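# Retract sealant gun rod by pressing its thumb plate

## Task

Slide the sealant gun's rod fully backward; it will only move back while the small thumb plate on the rod, just behind the handle, is held pushed toward the front of the gun. The gun must never go into or over the marked areas around the arm bases, since that fails the task. At the end the gun must sit on the table by itself, not propped on anything else, and the result must hold without the robot supporting it. Release the gun, move the grippers away, and declare that you are finished, or the task fails.

## Robot and tools

ROBOT. Two arms, left_arm and right_arm, each with six revolute joints and a two-finger parallel gripper. Joint column order per arm: waist, shoulder, elbow, wrist pitch, wrist yaw, wrist roll, then gripper opening. Stated joint ranges in radians: waist -2.618 to 3.054, shoulder 0.000 to 3.142, elbow 0.000 to 3.142, wrist pitch -1.571 to 1.571, wrist yaw -1.571 to 1.571, wrist roll -2.094 to 2.094. True ends may sit up to 0.036 rad off these.

FRAME. All printed poses use one scene frame: origin on the table top midway between the arms, +z up, +x out across the table, left_arm on the +y side. Base roots: left_arm at (-0.011, +0.332, 0) m, quat_wxyz (+0.998, 0, 0, +0.066); right_arm at (+0.032, -0.368, 0) m, quat_wxyz (+1.000, 0, 0, -0.010). The names left/right do not refer to sides of any picture. The gripper's fingers extend along its own +z and close along its own y; end_effector_position is the point between the pads, roughly 1 cm behind the tips. Reported hand positions may be somewhat wrong, worse when the arm is stretched far.

execute_actions. Argument actions is a list holding zero or one item. Empty list: no motion, just returns the state. An item with rows (and optional steps, 1 to 15, default 15) is a motion; each row lasts one control step of 1/30 s, and if there are fewer rows than steps the final row repeats. An item with only steps (up to 300) is a wait that ends that many steps after the previous result, counting your reply time. Optional pictures (boolean) turns camera images on or off; they are included by default. A refused call does nothing to the robot.

ROW LAYOUT. Each row is one list of 14 numbers, each in [-1, 1], covering both arms even if only one moves: left_arm waist, shoulder, elbow, wrist pitch, wrist yaw, wrist roll, opening, then the same seven for right_arm. The six joint numbers are offsets, not poses: they are added to that arm's joint angles as printed in the most recent result that lists them (before any such result, and for second and later calls in one reply, they count from where the arm is when the action begins). They are not relative to the previous row. Scale: 1.0 equals 1.202 rad for the waist, 1.258 shoulder, 1.238 elbow, 2.073 wrist pitch, 2.022 for wrist yaw and for wrist roll. A request to take a joint more than 0.036 rad beyond its range end is refused; requests past the real end are clipped there, and the result may print "joint sent to its limit" (possibly about an earlier action). The opening number is absolute: +1 fully open, -1 closed.

HOLDING POSTURE. Sending zeros does not freeze an arm; it pulls it back to the reference angles and it can sag. To keep a posture, put the offset to the desired angles in the first call of a reply and zeros afterwards, enlarging the aim if a joint stays short. Between calls the arms keep driving toward the last row sent until everything nearly stops or a step is HELD.

MOTION LIMITS. Each joint target is kept within a fixed lead of the measured angle: 0.202 rad waist, 0.258 shoulder, 0.238 elbow, 0.573 wrist pitch, 0.522 wrist yaw and roll. If targets would move a gripper more than 70 mm from where it is, all that arm's targets are scaled back. Large moves therefore need several calls.

RESULT LINES. The state line gives each gripper's end_effector_position (m) and end_effector_quat_wxyz. Joint positions and Joint velocities list, per arm, the six joints (rad, rad/s) then finger-pad gap (m, m/s; 0.094 m fully open). grip_measured is the measured opening on the command scale; each gripper reads off by up to about 1 mm. "joint command not followed" means the clearance check altered or blocked joint targets on some steps; the rest of the row was still applied. HELD marks steps where your row, or part of it, did not reach the robot. MOTOR HOT appears at 75 °C; OVER-TEMPERATURE FAULT reports a stop at 90 °C (arm paused 10 s) or at 100 °C (arm goes limp and falls). Holding loads heats motors, so avoid long static loads.

GRIPPING. To grip, command an opening below grip_measured: about 0.03 below for a firm hold, less for a light one. Pad force tops out around 50 to 62 N, lower on thin parts under about 2 mm.

zoom_image. Arguments camera (cam_high, cam_low, cam_left_wrist, cam_right_wrist; each 504x504) and region [x0, y0, x1, y1] in pixels from the top-left, no larger than 504 by 504. Gives a closer look at that camera's latest image.

read_manual. Optional section, "licences" only; returns URDF licence text, no motion.

finished_scene. Argument scene: the current scene's number. Replying with no tool call ends everything.

AVOID. Keep the gun out of and above no part of the marked base zones. Do not drop, slip, slam or shove hard; do not knock anything off the table; do not let the arms collide or press each other. Loose objects may get brief random pushes. Finish by opening the gripper(s), backing away, and then calling finished_scene.

Each tool is called after ">>>" by a JSON object that holds its "api" and its "payload", one argument or row to a line.

## Session

>>> {"api": "execute_actions", "payload": {
  "actions": []
}}

Scene clock: 0.00 s of 4050.00 s.
left_arm: end_effector_position=(+0.4121, +0.5894, +0.1370) grip_measured=+1.000 end_effector_quat_wxyz=(+0.280, -0.537, +0.769, +0.203) | right_arm: end_effector_position=(+0.3912, -0.0132, +0.3232) grip_measured=+1.000 end_effector_quat_wxyz=(+0.054, +0.278, +0.868, +0.409)
Joint positions: left_arm=[ 0.232  1.991  1.649 -0.727 -0.521 -0.718  0.094] | right_arm=[ 0.677  1.931  2.207 -1.055 -0.349  1.423  0.094]
Joint velocities: left_arm=[ 0.022  0.002 -0.012 -0.022 -0.066 -0.066  0.   ] | right_arm=[-0.007 -0.007  0.007 -0.051 -0.022  0.037  0.   ]

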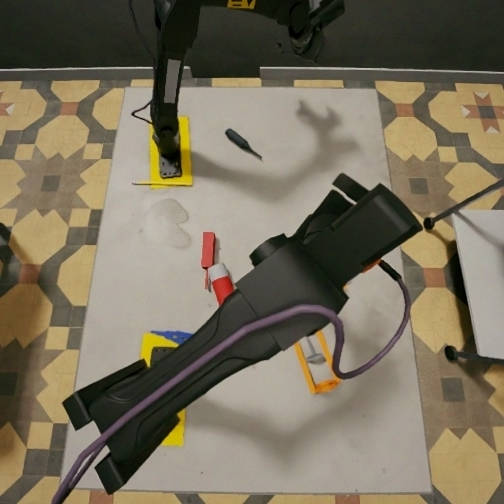

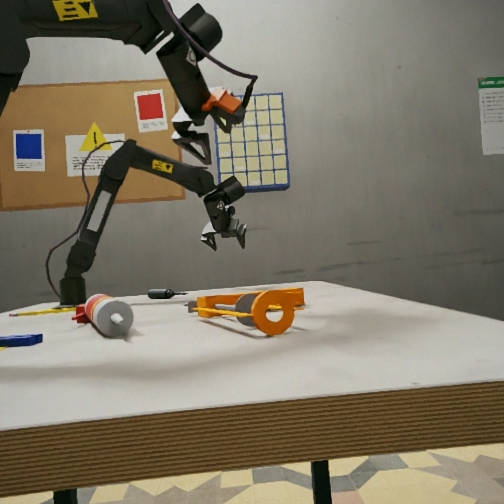

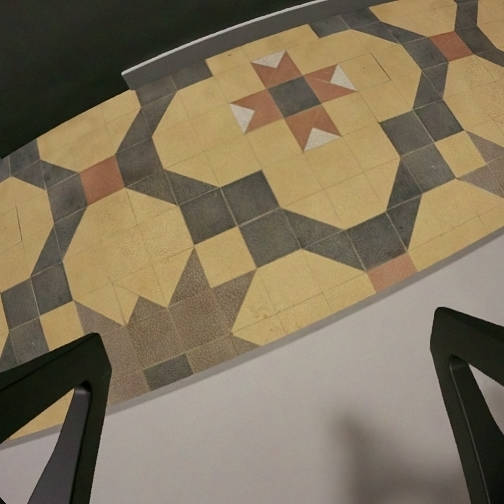

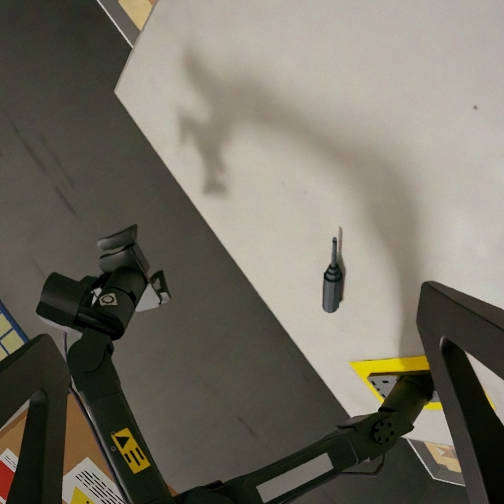

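Clearing the right arm from the view.

>>> {"api": "execute_actions", "payload": {
  "actions": [
    {"rows":[[0,0,0,0,0,0,1,-0.9,-0.5,-0.6,0,0.17,-0.68,1]],"steps":15}
  ],
  "pictures": false
}}

>>> {"api": "execute_actions", "payload": {
  "actions": [
    {"steps":30}
  ]
}}

>>> {"api": "zoom_image", "payload": {
  "camera": "cam_high",
  "region": [200,200,420,420]
}}

Scene clock: 4.60 s of 4050.00 s.
left_arm: end_effector_position=(+0.4121, +0.5894, +0.1370) grip_measured=+1.000 end_effector_quat_wxyz=(+0.280, -0.537, +0.769, +0.203) | right_arm: end_effector_position=(+0.3812, -0.3422, +0.2994) grip_measured=+1.000 end_effector_quat_wxyz=(+0.340, +0.195, +0.912, +0.121)
Joint positions: left_arm=[ 0.232  1.991  1.649 -0.727 -0.521 -0.718  0.094] | right_arm=[ 0.062  1.325  1.529 -1.038 -0.06   0.486  0.094]
Joint velocities: left_arm=[ 0.012  0.002  0.002 -0.037  0.037  0.051  0.   ] | right_arm=[-1.956 -0.569 -0.75  -0.212  0.227 -2.762  0.   ]
Steps of this call (steps 1 to 90: nothing new was sent; then 1.10 s passed at rest; steps 91 to 105: all 15 steps of this action). Readings (joint positions):
91: left_arm=[0.232 1.991 1.649 -0.727 -0.521 -0.718] | right_arm=[0.671 1.916 2.185 -1.043 -0.331 1.387]
92: left_arm=[0.232 1.991 1.649 -0.727 -0.521 -0.718] | right_arm=[0.658 1.886 2.137 -1.036 -0.303 1.334]
94: left_arm=[0.232 1.991 1.649 -0.727 -0.521 -0.718] | right_arm=[0.604 1.815 2.045 -1.039 -0.249 1.230]
98: left_arm=[0.232 1.991 1.649 -0.727 -0.521 -0.718] | right_arm=[0.443 1.641 1.856 -1.035 -0.158 1.003]
105: the state above

Scene clock: 5.60 s of 4050.00 s.
left_arm: end_effector_position=(+0.4121, +0.5894, +0.1370) grip_measured=+1.000 end_effector_quat_wxyz=(+0.280, -0.537, +0.769, +0.203) | right_arm: end_effector_position=(+0.3430, -0.5108, +0.2820) grip_measured=+1.000 end_effector_quat_wxyz=(+0.333, +0.228, +0.913, -0.063)
Joint positions: left_arm=[ 0.232  1.991  1.649 -0.727 -0.521 -0.718  0.094] | right_arm=[-0.412  1.31   1.476 -1.045 -0.     0.056  0.094]
Joint velocities: left_arm=[ 0.002  0.007 -0.002  0.022 -0.007  0.007  0.   ] | right_arm=[ 0.007 -0.007  0.007  0.007 -0.051 -0.037  0.   ]
Steps of this call (steps 1 to 30: the robot went on to your last target). Readings (joint positions):
1: left_arm=[0.232 1.991 1.649 -0.727 -0.521 -0.718] | right_arm=[-0.009 1.311 1.509 -1.043 -0.050 0.400]
2: left_arm=[0.232 1.991 1.649 -0.727 -0.521 -0.718] | right_arm=[-0.080 1.308 1.497 -1.045 -0.042 0.331]
4: left_arm=[0.232 1.991 1.649 -0.727 -0.521 -0.718] | right_arm=[-0.222 1.310 1.483 -1.045 -0.031 0.231]
8: left_arm=[0.232 1.991 1.649 -0.727 -0.521 -0.718] | right_arm=[-0.408 1.310 1.476 -1.045 -0.002 0.129]
30: the state above

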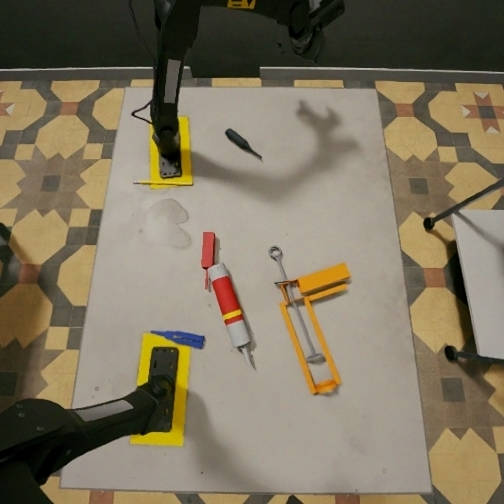

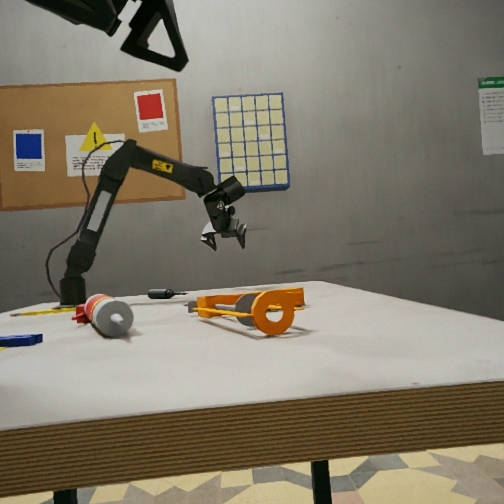

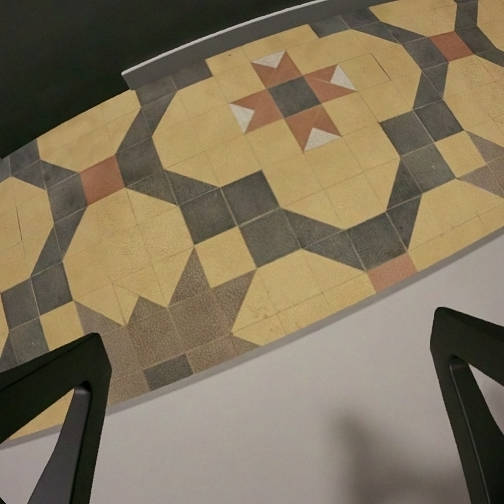

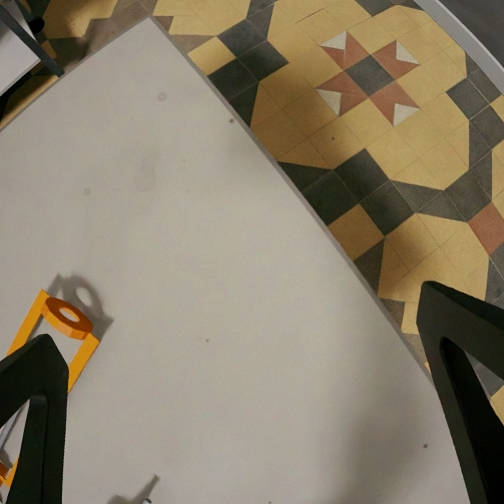

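Region (200, 200, 420, 420) of cam_high's 504x504 image, scaled by 2.291, with more detail than that image has.

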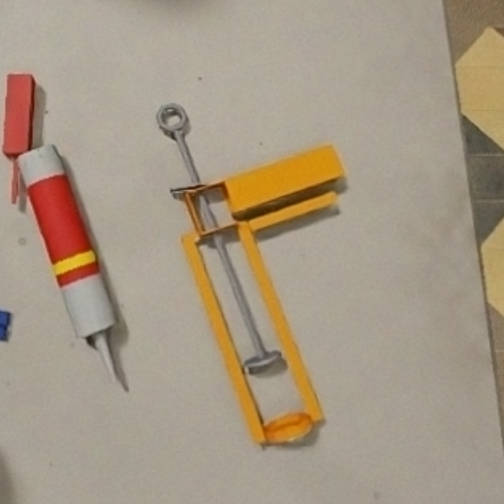

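>>> {"api": "execute_actions", "payload": {
  "actions": [
    {"rows":[[0,0,0,0,0,0,1,0.5,0.1,0.2,-0.16,0,0.96,-1],[0,0,0,0,0,0,1,0.975,0.2,0.38,-0.16,0,0.96,-1],[0,0,0,0,0,0,1,0.975,0.2,0.38,-0.16,0,0.96,-1],[0,0,0,0,0,0,1,0.975,0.2,0.38,-0.16,0,0.96,-1],[0,0,0,0,0,0,1,0.975,0.2,0.38,-0.16,0,0.96,-1],[0,0,0,0,0,0,1,0.975,0.2,0.38,-0.16,0,0.96,-1],[0,0,0,0,0,0,1,0.975,0.4,0.38,-0.16,0,0.96,-1],[0,0,0,0,0,0,1,0.975,0.65,0.38,-0.16,0,0.96,-1]],"steps":15}
  ],
  "pictures": false
}}

>>> {"api": "execute_actions", "payload": {
  "actions": [
    {"steps":40}
  ]
}}

Scene clock: 39.33 s of 4050.00 s.
left_arm: end_effector_position=(+0.4121, +0.5894, +0.1370) grip_measured=+1.000 end_effector_quat_wxyz=(+0.280, -0.537, +0.769, +0.203) | right_arm: end_effector_position=(+0.4445, -0.2537, +0.1767) grip_measured=-0.986 end_effector_quat_wxyz=(+0.100, +0.414, +0.901, +0.083)
Joint positions: left_arm=[ 0.232  1.991  1.649 -0.727 -0.521 -0.718  0.094] | right_arm=[ 0.29   1.952  1.924 -1.283  0.002  1.13   0.001]
Joint velocities: left_arm=[-0.017 -0.007 -0.002 -0.051 -0.007  0.007  0.   ] | right_arm=[ 0.93   1.438  0.017 -0.037 -0.066  1.634  0.   ]
Steps of this call (steps 1 to 15: the robot went on to your last target; steps 16 to 90: nothing new was sent; then 30.23 s passed at rest; steps 91 to 105: all 15 steps of this action). Readings (joint positions):
91: left_arm=[0.232 1.991 1.649 -0.727 -0.521 -0.718] | right_arm=[-0.391 1.329 1.511 -1.095 0.011 0.127]
92: left_arm=[0.232 1.991 1.649 -0.727 -0.521 -0.718] | right_arm=[-0.340 1.379 1.588 -1.177 0.018 0.227]
94: left_arm=[0.232 1.991 1.649 -0.727 -0.521 -0.718] | right_arm=[-0.210 1.495 1.751 -1.243 0.016 0.423]
98: left_arm=[0.232 1.991 1.649 -0.727 -0.521 -0.718] | right_arm=[0.035 1.634 1.907 -1.267 0.006 0.749]
105: the state above

Scene clock: 40.67 s of 4050.00 s.
left_arm: end_effector_position=(+0.4121, +0.5894, +0.1370) grip_measured=+1.000 end_effector_quat_wxyz=(+0.280, -0.537, +0.769, +0.203) | right_arm: end_effector_position=(+0.3359, -0.0884, +0.0974) grip_measured=-0.986 end_effector_quat_wxyz=(-0.004, +0.586, +0.811, -0.003)
Joint positions: left_arm=[ 0.232  1.991  1.649 -0.727 -0.521 -0.718  0.094] | right_arm=[ 0.759  2.143  1.924 -1.358 -0.007  1.99   0.001]
Joint velocities: left_arm=[-0.027 -0.007 -0.002  0.022 -0.007 -0.022  0.   ] | right_arm=[-0.007 -0.002  0.002  0.037  0.022 -0.007  0.   ]
Steps of this call (steps 1 to 40: the robot went on to your last target). Readings (joint positions):
1: left_arm=[0.232 1.991 1.649 -0.727 -0.521 -0.718] | right_arm=[0.326 2.001 1.924 -1.286 0.003 1.192]
2: left_arm=[0.232 1.991 1.649 -0.727 -0.521 -0.718] | right_arm=[0.364 2.047 1.924 -1.290 0.003 1.261]
4: left_arm=[0.232 1.991 1.649 -0.727 -0.521 -0.718] | right_arm=[0.450 2.122 1.924 -1.299 0.004 1.414]
8: left_arm=[0.232 1.991 1.649 -0.727 -0.521 -0.718] | right_arm=[0.656 2.176 1.924 -1.316 0.003 1.701]
40: the state above

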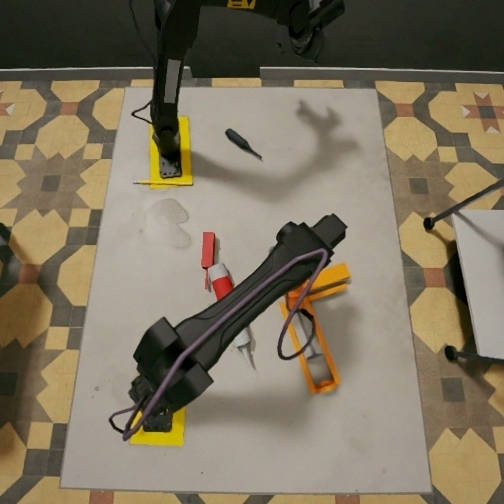

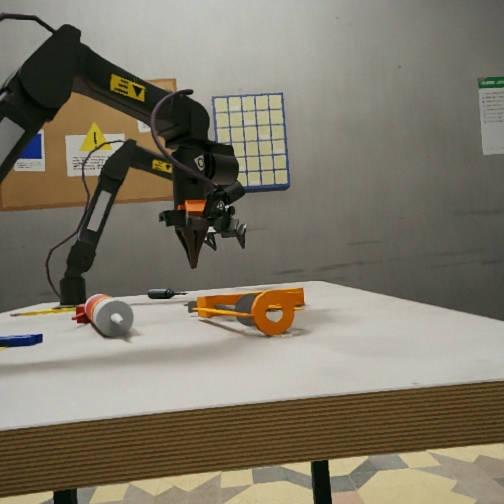

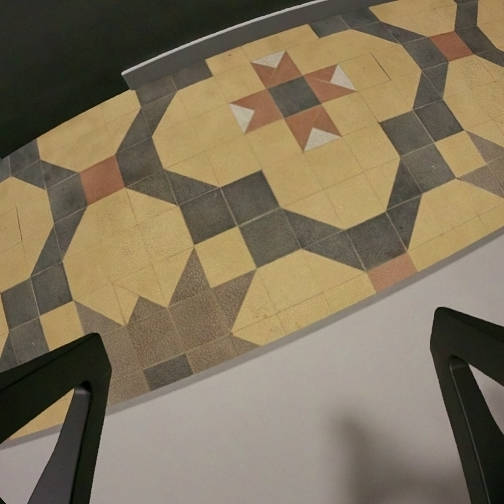

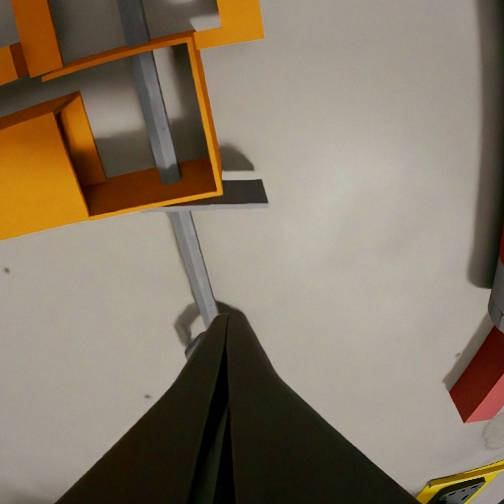

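>>> {"api": "execute_actions", "payload": {
  "actions": [
    {"rows":[[0,0,0,0,0,0,1,-0.024,-0.046,-0.18,0.08,0,0,-1]],"steps":15}
  ]
}}

Scene clock: 52.17 s of 4050.00 s.
left_arm: end_effector_position=(+0.4121, +0.5894, +0.1370) grip_measured=+1.000 end_effector_quat_wxyz=(+0.280, -0.537, +0.769, +0.203) | right_arm: end_effector_position=(+0.3289, -0.1061, +0.0602) grip_measured=-0.986 end_effector_quat_wxyz=(-0.006, +0.594, +0.804, -0.011)
Joint positions: left_arm=[ 0.232  1.991  1.649 -0.727 -0.521 -0.718  0.094] | right_arm=[ 0.738  2.1    1.708 -1.204 -0.007  1.99   0.001]
Joint velocities: left_arm=[-0.012 -0.002 -0.007 -0.095 -0.051 -0.007  0.   ] | right_arm=[-0.002  0.007  0.002  0.022  0.051  0.066  0.001]
Steps of this call (steps 1 to 15: the robot went on to your last target; steps 16 to 90: nothing new was sent; then 8.00 s passed at rest; steps 91 to 105: all 15 steps of this action). Readings (joint positions):
91: left_arm=[0.232 1.991 1.649 -0.727 -0.521 -0.718] | right_arm=[0.758 2.131 1.891 -1.326 -0.007 1.990]
92: left_arm=[0.232 1.991 1.649 -0.727 -0.521 -0.718] | right_arm=[0.756 2.107 1.830 -1.283 -0.007 1.990]
94: left_arm=[0.232 1.991 1.649 -0.727 -0.521 -0.718] | right_arm=[0.749 2.093 1.750 -1.264 -0.007 1.990]
98: left_arm=[0.232 1.991 1.649 -0.727 -0.521 -0.718] | right_arm=[0.738 2.100 1.708 -1.236 -0.007 1.990]
105: the state above

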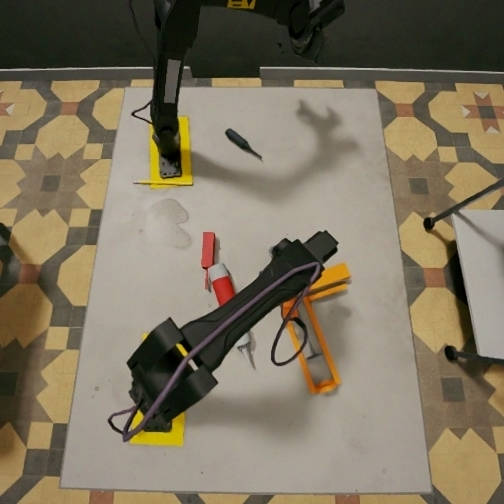

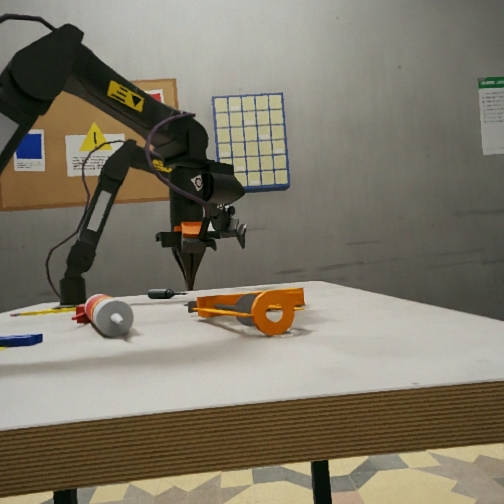

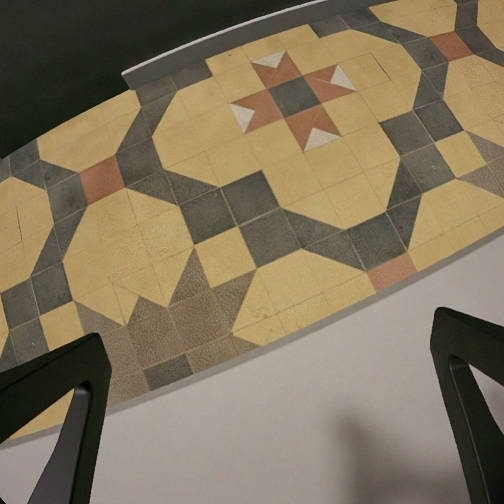

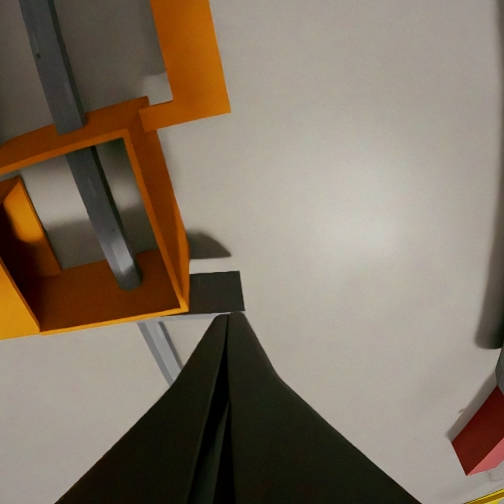

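>>> {"api": "execute_actions", "payload": {
  "actions": [
    {"rows":[[0,0,0,0,0,0,1,0.02,0.025,0.02,0,0,0,-1],[0,0,0,0,0,0,1,0.02,0.025,0.02,0,0,0,-1],[0,0,0,0,0,0,1,0.02,0.025,0.02,0,0,0,-1],[0,0,0,0,0,0,1,0.02,0.025,0.02,0,0,0,-1],[0,0,0,0,0,0,1,0.02,0.025,0.02,0,0,0,-1],[0,0,0,0,0,0,1,0.02,0.025,-0.04,0.03,0,0,-1],[0,0,0,0,0,0,1,0.02,0.02,-0.095,0.065,0,0,-1]],"steps":15}
  ]
}}

Scene clock: 68.20 s of 4050.00 s.
left_arm: end_effector_position=(+0.4121, +0.5894, +0.1370) grip_measured=+1.000 end_effector_quat_wxyz=(+0.280, -0.537, +0.769, +0.203) | right_arm: end_effector_position=(+0.3282, -0.0988, +0.0401) grip_measured=-0.987 end_effector_quat_wxyz=(-0.003, +0.588, +0.809, +0.003)
Joint positions: left_arm=[ 0.232  1.991  1.649 -0.727 -0.521 -0.718  0.094] | right_arm=[ 0.753  2.103  1.633 -1.096 -0.007  1.99   0.001]
Joint velocities: left_arm=[-0.027 -0.002 -0.007  0.051  0.051 -0.066  0.   ] | right_arm=[ 0.037  0.056 -0.12   0.125  0.022 -0.051  0.   ]
Steps of this call (steps 1 to 15: the robot went on to your last target; steps 16 to 90: nothing new was sent; then 12.53 s passed at rest; steps 91 to 105: all 15 steps of this action). Readings (joint positions):
91: left_arm=[0.232 1.991 1.649 -0.727 -0.521 -0.718] | right_arm=[0.739 2.102 1.708 -1.197 -0.007 1.990]
92: left_arm=[0.232 1.991 1.649 -0.727 -0.521 -0.718] | right_arm=[0.740 2.105 1.708 -1.197 -0.007 1.990]
94: left_arm=[0.232 1.991 1.649 -0.727 -0.521 -0.718] | right_arm=[0.745 2.116 1.708 -1.197 -0.007 1.990]
98: left_arm=[0.232 1.991 1.649 -0.727 -0.521 -0.718] | right_arm=[0.753 2.122 1.659 -1.143 -0.007 1.990]
105: the state above

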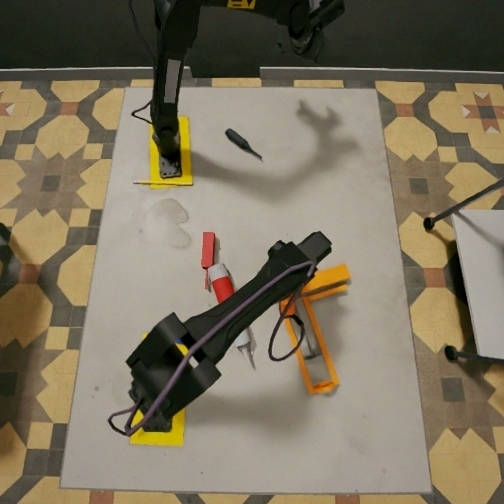

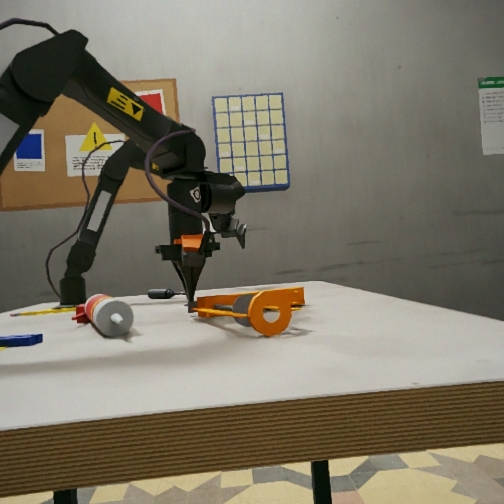

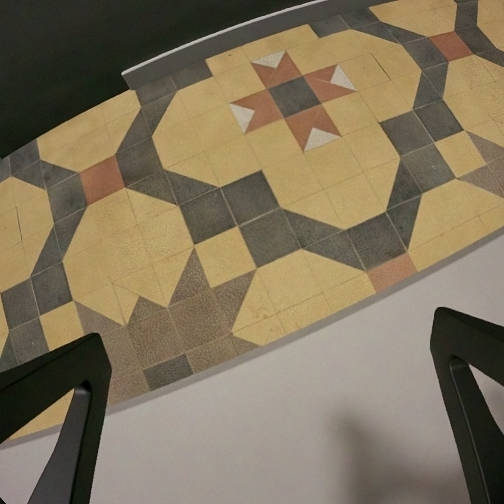

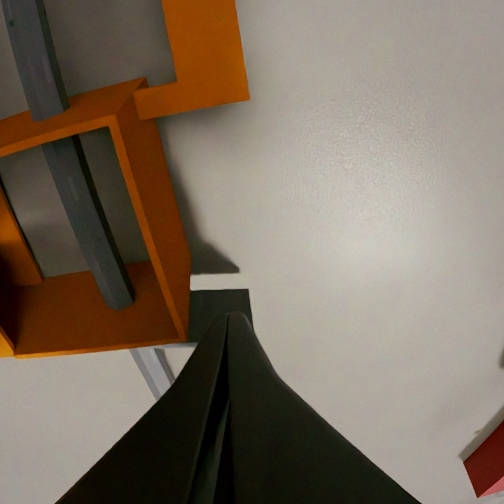

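>>> {"api": "execute_actions", "payload": {
  "actions": []
}}

Scene clock: 86.33 s of 4050.00 s.
left_arm: end_effector_position=(+0.4121, +0.5894, +0.1370) grip_measured=+1.000 end_effector_quat_wxyz=(+0.280, -0.537, +0.769, +0.203) | right_arm: end_effector_position=(+0.3283, -0.0986, +0.0393) grip_measured=-0.987 end_effector_quat_wxyz=(-0.003, +0.588, +0.809, +0.003)
Joint positions: left_arm=[ 0.232  1.991  1.649 -0.727 -0.521 -0.718  0.094] | right_arm=[ 0.753  2.104  1.631 -1.092 -0.007  1.99   0.001]
Joint velocities: left_arm=[-0.017 -0.012 -0.007  0.022 -0.022  0.022  0.   ] | right_arm=[ 0.002 -0.007 -0.002 -0.007  0.022  0.037 -0.   ]
Steps of this call (steps 1 to 15: the robot went on to your last target; steps 16 to 90: nothing new was sent; then 15.13 s passed at rest). Readings (joint positions):
1: left_arm=[0.232 1.991 1.649 -0.727 -0.521 -0.718] | right_arm=[0.753 2.104 1.632 -1.094 -0.007 1.990]
2: left_arm=[0.232 1.991 1.649 -0.727 -0.521 -0.718] | right_arm=[0.753 2.104 1.631 -1.093 -0.007 1.990]
4: left_arm=[0.232 1.991 1.649 -0.727 -0.521 -0.718] | right_arm=[0.753 2.104 1.631 -1.092 -0.007 1.990]
8: left_arm=[0.232 1.991 1.649 -0.727 -0.521 -0.718] | right_arm=[0.753 2.104 1.631 -1.092 -0.007 1.990]
90: the state above
All arms were judged still, so your last target was given up. Only a new action makes them travel on or press farther. Fingers that are still opening or closing keep moving.

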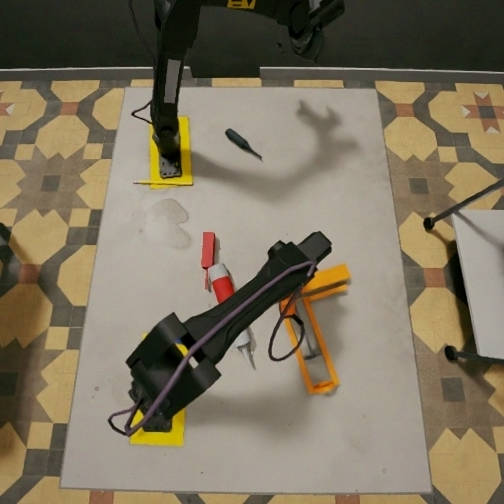

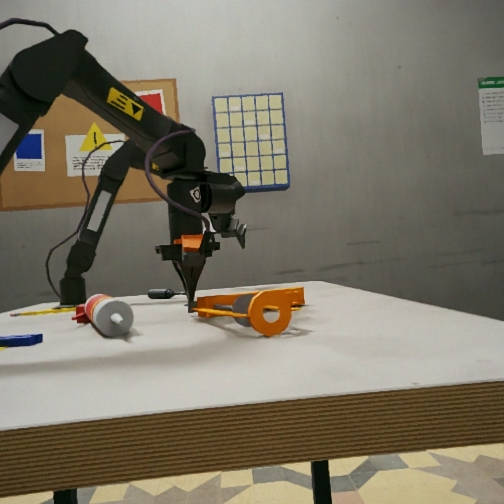

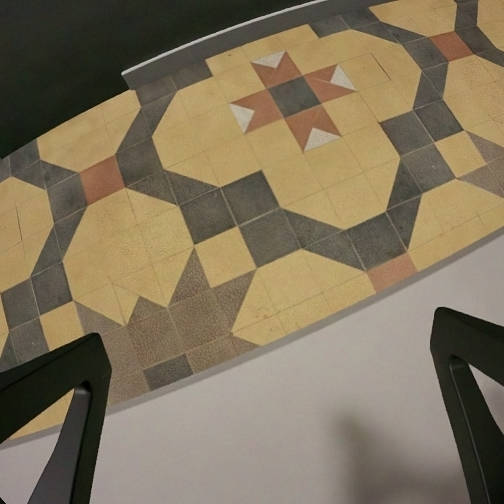

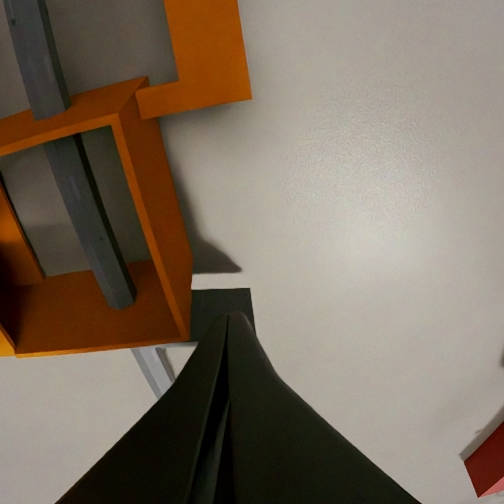

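>>> {"api": "execute_actions", "payload": {
  "actions": [
    {"rows":[[-0.2,-0.167,-0.2,0.167,0.43,0.355,1,0,0.01,0.06,-0.025,0,0,-1],[-0.3,-0.167,-0.315,0.167,0.43,0.355,1,0,0.01,0.06,-0.025,0,0,-1],[-0.4,-0.167,-0.315,0.167,0.43,0.355,1,0,0.02,0.075,-0.03,0,0,-1],[-0.5,-0.167,-0.315,0.167,0.43,0.355,1,0.015,0.028,0.077,-0.03,0,0,-1],[-0.6,-0.167,-0.315,0.167,0.43,0.355,1,0.035,0.028,0.077,-0.03,0,0,-1],[-0.7,-0.167,-0.315,0.167,0.43,0.355,1,0.035,0.028,0.077,-0.03,0,0,-1],[-0.858,-0.167,-0.315,0.167,0.43,0.355,1,0.035,0.028,0.077,-0.03,0,0,-1]],"steps":15}
  ]
}}

>>> {"api": "execute_actions", "payload": {
  "actions": [
    {"steps":20}
  ]
}}

Scene clock: 111.87 s of 4050.00 s.
left_arm: end_effector_position=(+0.4518, +0.2691, +0.0982) grip_measured=+1.000 end_effector_quat_wxyz=(+0.279, -0.020, +0.956, -0.093) | right_arm: end_effector_position=(+0.3229, -0.0826, +0.0438) grip_measured=-0.987 end_effector_quat_wxyz=(-0.004, +0.572, +0.820, +0.000)
Joint positions: left_arm=[-0.226  1.827  1.306 -0.462  0.116 -0.169  0.094] | right_arm=[ 0.791  2.135  1.697 -1.134 -0.007  1.99   0.001]
Joint velocities: left_arm=[-1.199 -0.007 -0.178  0.198  0.813  0.608  0.   ] | right_arm=[ 0.002 -0.007 -0.002  0.007 -0.022 -0.037  0.   ]
Steps of this call (steps 1 to 90: nothing new was sent; then 22.03 s passed at rest; steps 91 to 105: all 15 steps of this action). Readings (joint positions):
91: left_arm=[0.226 1.979 1.631 -0.700 -0.494 -0.685] | right_arm=[0.753 2.105 1.639 -1.099 -0.007 1.990]
92: left_arm=[0.216 1.956 1.592 -0.664 -0.447 -0.636] | right_arm=[0.753 2.110 1.651 -1.108 -0.007 1.990]
94: left_arm=[0.170 1.905 1.517 -0.615 -0.355 -0.540] | right_arm=[0.754 2.120 1.678 -1.119 -0.007 1.990]
98: left_arm=[0.039 1.840 1.398 -0.538 -0.161 -0.366] | right_arm=[0.773 2.130 1.697 -1.123 -0.007 1.990]
105: the state above

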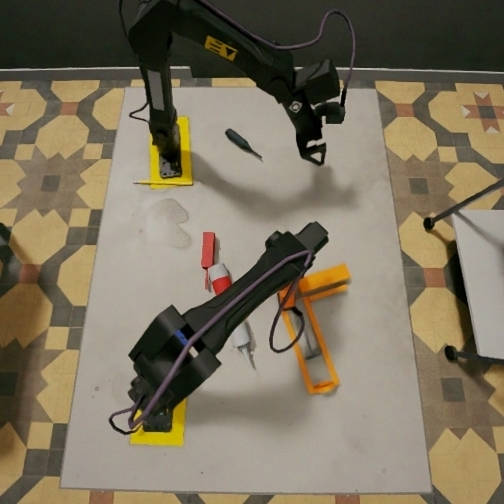

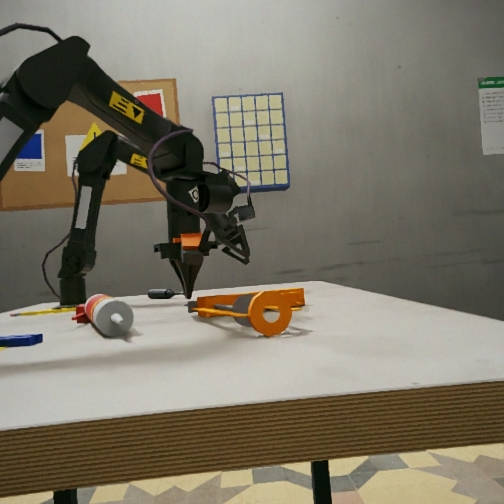

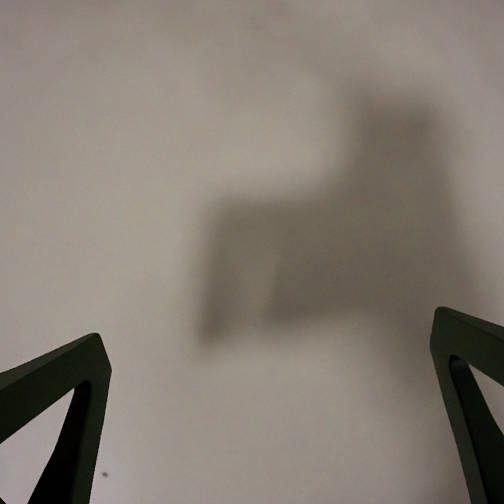

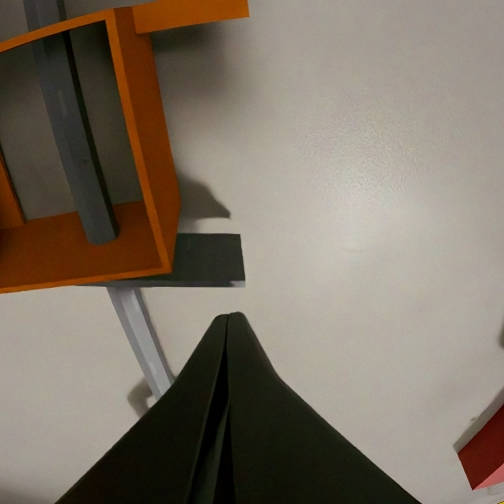

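Scene clock: 112.53 s of 4050.00 s.
left_arm: end_effector_position=(+0.3196, -0.0083, +0.1223) grip_measured=+1.000 end_effector_quat_wxyz=(+0.251, +0.355, +0.862, -0.261) | right_arm: end_effector_position=(+0.3225, -0.0830, +0.0438) grip_measured=-0.987 end_effector_quat_wxyz=(-0.004, +0.572, +0.820, -0.001)
Joint positions: left_arm=[-0.809  1.798  1.289 -0.391  0.342 -0.014  0.094] | right_arm=[ 0.791  2.135  1.697 -1.136 -0.007  1.99   0.001]
Joint velocities: left_arm=[ 0.105  0.007 -0.105  0.007  0.007 -0.007  0.   ] | right_arm=[-0.002  0.002 -0.002  0.022  0.007 -0.066 -0.   ]
Steps of this call (steps 1 to 20: the robot went on to your last target). Readings (joint positions):
1: left_arm=[-0.269 1.827 1.301 -0.455 0.142 -0.150] | right_arm=[0.791 2.135 1.697 -1.135 -0.007 1.990]
2: left_arm=[-0.313 1.826 1.297 -0.447 0.166 -0.132] | right_arm=[0.791 2.135 1.697 -1.135 -0.007 1.990]
4: left_arm=[-0.405 1.823 1.293 -0.434 0.207 -0.103] | right_arm=[0.791 2.135 1.697 -1.136 -0.007 1.990]
8: left_arm=[-0.602 1.817 1.292 -0.411 0.262 -0.063] | right_arm=[0.791 2.135 1.697 -1.136 -0.007 1.990]
20: the state above

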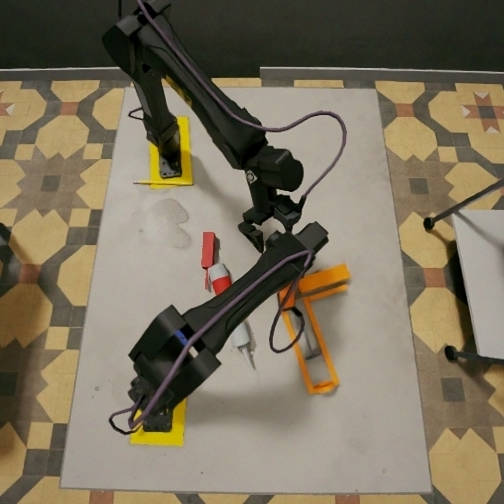

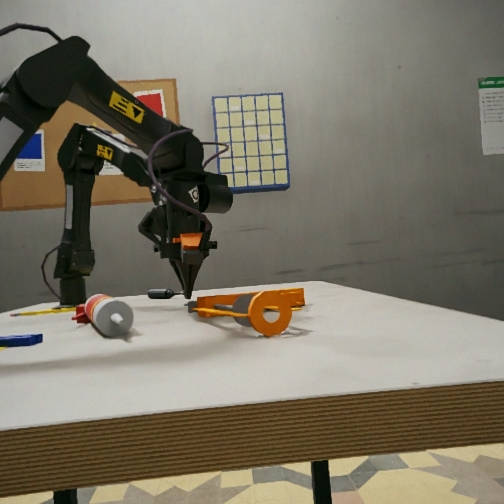

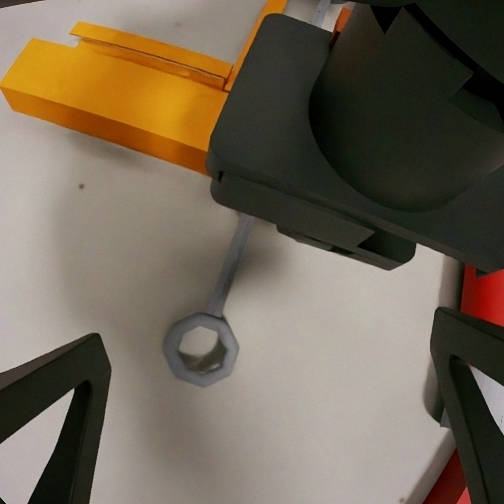

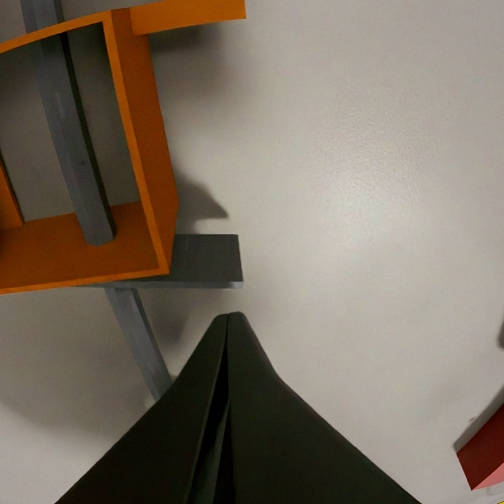

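>>> {"api": "execute_actions", "payload": {
  "actions": [
    {"rows":[[0,0,0,0,0,0,1,0,-0.03,-0.03,0.02,0,0,-1],[0,0,0,0,0,0,1,0,-0.06,-0.07,0.045,0,0,-1],[0,0,0,0,0,0,1,0,-0.09,-0.11,0.07,0,0,-1],[0,0,0,0,0,0,1,0,-0.12,-0.16,0.1,0,0,-1],[0,0,0,0,0,0,1,0,-0.15,-0.21,0.135,0,0,-1],[0,0,0,0,0,0,1,0,-0.175,-0.26,0.165,0,0,-1],[0,0,0,0,0,0,1,0,-0.193,-0.30,0.19,0,0,-1],[0,0,0,0,0,0,1,0,-0.2,-0.325,0.206,0,0,-1]],"steps":15}
  ]
}}

Scene clock: 132.17 s of 4050.00 s.
left_arm: end_effector_position=(+0.3185, -0.0053, +0.1178) grip_measured=+1.000 end_effector_quat_wxyz=(+0.247, +0.355, +0.864, -0.259) | right_arm: end_effector_position=(+0.3150, -0.0902, +0.0420) grip_measured=-0.987 end_effector_quat_wxyz=(+0.018, +0.568, +0.815, +0.112)
Joint positions: left_arm=[-0.806  1.798  1.277 -0.391  0.342 -0.011  0.094] | right_arm=[ 0.791  1.893  1.31  -0.76  -0.007  1.99   0.001]
Joint velocities: left_arm=[ 0.012 -0.002 -0.007  0.051  0.007  0.007  0.   ] | right_arm=[-0.017 -0.007 -0.002  0.344 -0.022 -0.007  0.001]
Steps of this call (steps 1 to 30: the robot went on to your last target; steps 31 to 90: nothing new was sent; then 16.13 s passed at rest; steps 91 to 105: all 15 steps of this action). Readings (joint positions):
91: left_arm=[-0.806 1.798 1.277 -0.391 0.342 -0.011] | right_arm=[0.791 2.133 1.694 -1.132 -0.007 1.990]
92: left_arm=[-0.806 1.798 1.277 -0.391 0.342 -0.011] | right_arm=[0.791 2.123 1.679 -1.113 -0.007 1.990]
94: left_arm=[-0.806 1.798 1.277 -0.391 0.342 -0.011] | right_arm=[0.791 2.076 1.604 -1.052 -0.007 1.990]
98: left_arm=[-0.806 1.798 1.277 -0.391 0.342 -0.011] | right_arm=[0.791 1.929 1.389 -0.894 -0.007 1.990]
105: the state above

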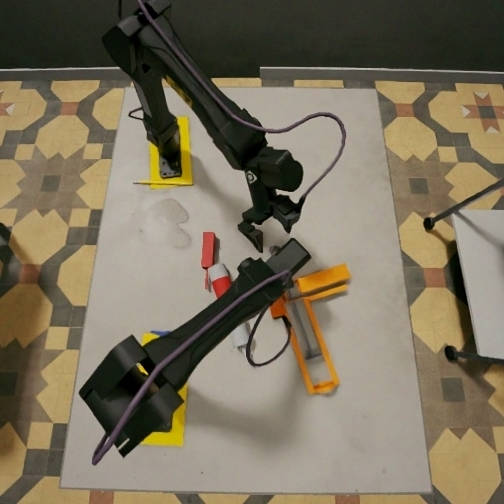

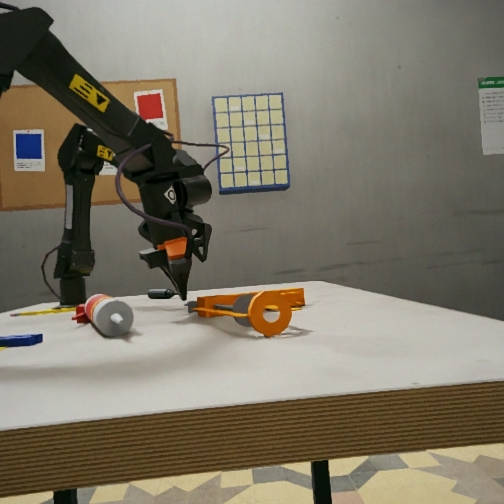

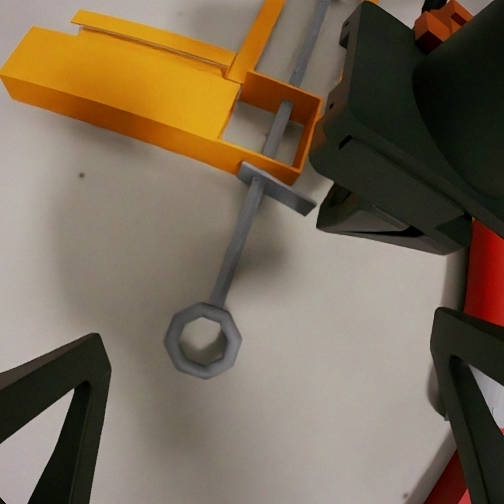

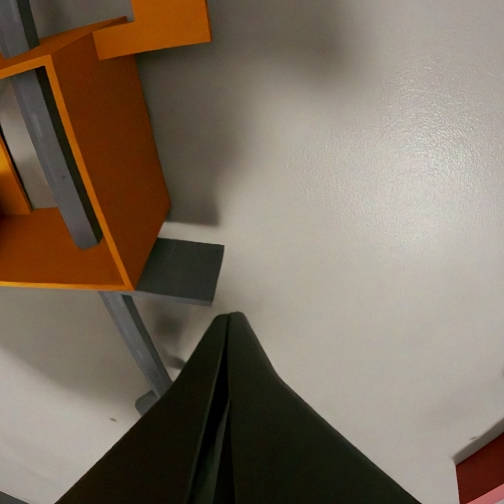

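>>> {"api": "execute_actions", "payload": {
  "actions": [
    {"rows":[[0,0,0,0,0,0,1,0,0.02,0.035,0.015,0,0,-1],[0,0,0,0,0,0,1,0,0.02,0.035,0.015,0,0,-1],[0,0,0,0,0,0,1,0,0.02,0.035,0.015,0,0,-1],[0,0,0,0,0,0,1,0,0.02,0.035,0.015,0,0,-1],[0,0,0,0,0,0,1,0,0.02,0.035,0.015,0,0,-1],[0,0,0,0,0,0,1,0,0.02,0.035,0.015,0,0,-1],[0,0,0,0,0,0,1,0,0.03,0.01,0.035,0,0,-1],[0,0,0,0,0,0,1,0,0.04,-0.02,0.056,0,0,-1]],"steps":15}
  ]
}}

Scene clock: 142.37 s of 4050.00 s.
left_arm: end_effector_position=(+0.3185, -0.0053, +0.1178) grip_measured=+1.000 end_effector_quat_wxyz=(+0.247, +0.355, +0.864, -0.259) | right_arm: end_effector_position=(+0.3279, -0.0773, +0.0275) grip_measured=-0.987 end_effector_quat_wxyz=(+0.022, +0.567, +0.813, +0.135)
Joint positions: left_arm=[-0.806  1.798  1.277 -0.391  0.342 -0.011  0.094] | right_arm=[ 0.791  1.942  1.303 -0.658 -0.009  1.99   0.001]
Joint velocities: left_arm=[-0.002  0.017  0.022 -0.007 -0.022  0.007  0.   ] | right_arm=[ 0.007 -0.002 -0.002  0.081  0.007 -0.007  0.   ]
Steps of this call (steps 1 to 30: the robot went on to your last target; steps 31 to 90: nothing new was sent; then 6.70 s passed at rest; steps 91 to 105: all 15 steps of this action). Readings (joint positions):
91: left_arm=[-0.806 1.798 1.277 -0.391 0.342 -0.011] | right_arm=[0.791 1.895 1.311 -0.715 -0.007 1.990]
92: left_arm=[-0.806 1.798 1.277 -0.391 0.342 -0.011] | right_arm=[0.791 1.899 1.315 -0.716 -0.007 1.990]
94: left_arm=[-0.806 1.798 1.277 -0.391 0.342 -0.011] | right_arm=[0.791 1.908 1.321 -0.716 -0.007 1.990]
98: left_arm=[-0.806 1.798 1.277 -0.391 0.342 -0.011] | right_arm=[0.791 1.918 1.319 -0.705 -0.007 1.990]
105: the state above

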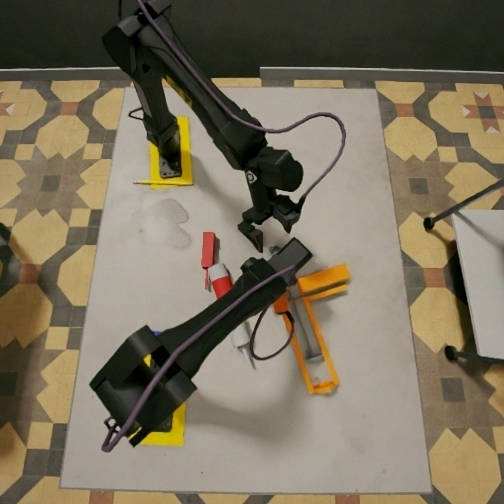

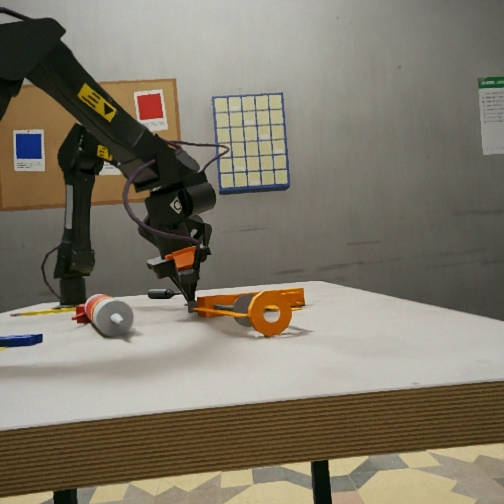

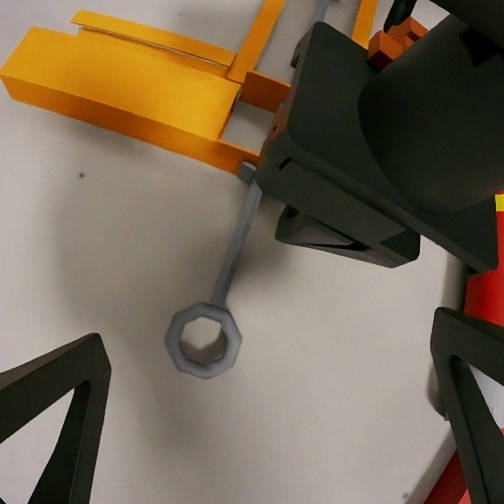

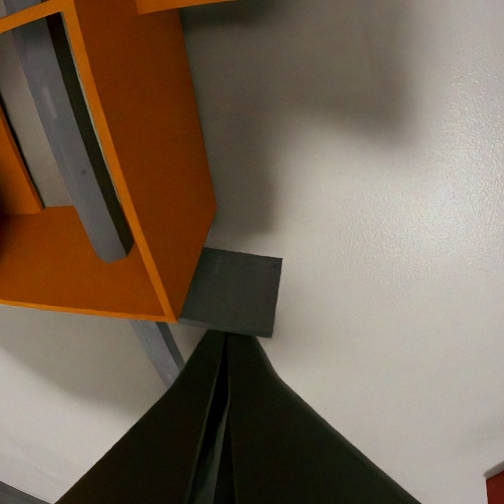

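>>> {"api": "execute_actions", "payload": {
  "actions": [
    {"rows":[[0.036,0.02,-0.05,0.06,0,0,0.6,0,0,0,0,0,0,-1],[0.036,0.04,-0.1,0.12,0,0,0.6,0,0,0,0,0,0,-1],[0.036,0.06,-0.15,0.18,0,0,0.6,0,0,0,0,0,0,-1],[0.036,0.085,-0.213,0.239,0,0,0.6,0,0,0,0,0,0,-1]],"steps":15}
  ]
}}

Scene clock: 156.57 s of 4050.00 s.
left_arm: end_effector_position=(+0.3322, +0.0074, +0.0344) grip_measured=+0.602 end_effector_quat_wxyz=(+0.287, +0.343, +0.855, -0.262) | right_arm: end_effector_position=(+0.3295, -0.0757, +0.0282) grip_measured=-0.987 end_effector_quat_wxyz=(+0.022, +0.566, +0.812, +0.139)
Joint positions: left_arm=[-0.766  1.919  1.014  0.071  0.341 -0.004  0.075] | right_arm=[ 0.791  1.942  1.303 -0.649 -0.009  1.99   0.001]
Joint velocities: left_arm=[-0.007 -0.002  0.002  0.095 -0.037  0.037  0.001] | right_arm=[ 0.002 -0.002 -0.012  0.022 -0.051 -0.037  0.   ]
Steps of this call (steps 1 to 15: the robot went on to your last target; steps 16 to 90: nothing new was sent; then 10.70 s passed at rest; steps 91 to 105: all 15 steps of this action). Readings (joint positions):
91: left_arm=[-0.803 1.798 1.271 -0.376 0.343 -0.011] | right_arm=[0.791 1.942 1.303 -0.649 -0.009 1.990]
92: left_arm=[-0.798 1.800 1.252 -0.333 0.343 -0.011] | right_arm=[0.791 1.942 1.303 -0.649 -0.009 1.990]
94: left_arm=[-0.783 1.815 1.175 -0.185 0.343 -0.011] | right_arm=[0.791 1.942 1.303 -0.649 -0.009 1.990]
98: left_arm=[-0.766 1.904 1.035 -0.023 0.340 -0.011] | right_arm=[0.791 1.942 1.303 -0.649 -0.009 1.990]
105: the state above

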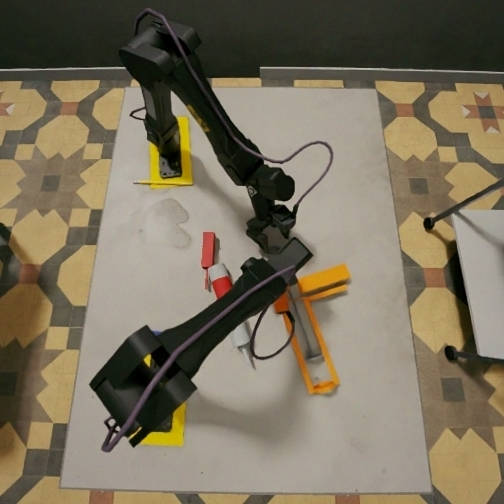

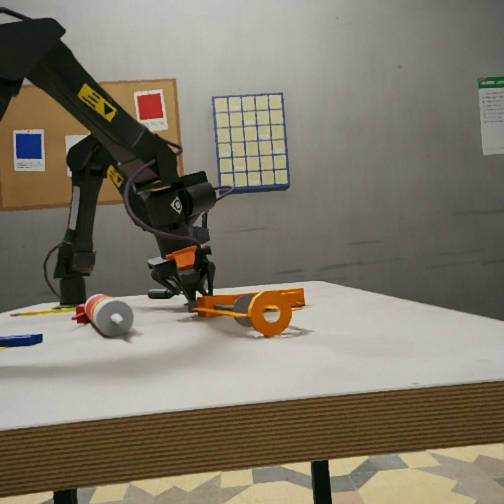

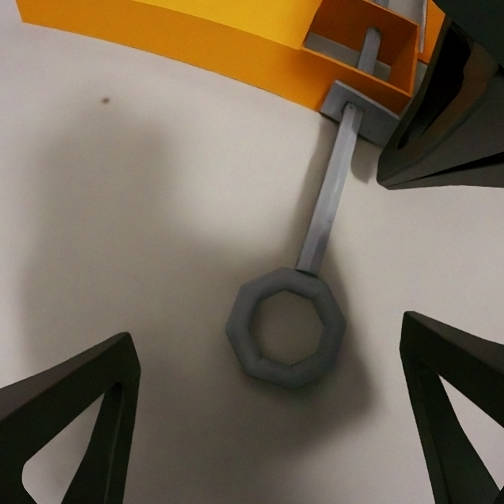

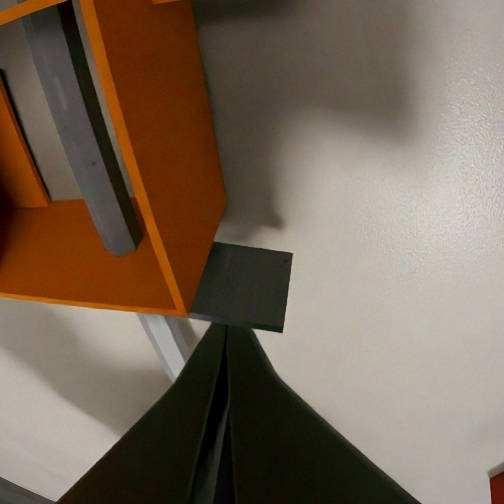

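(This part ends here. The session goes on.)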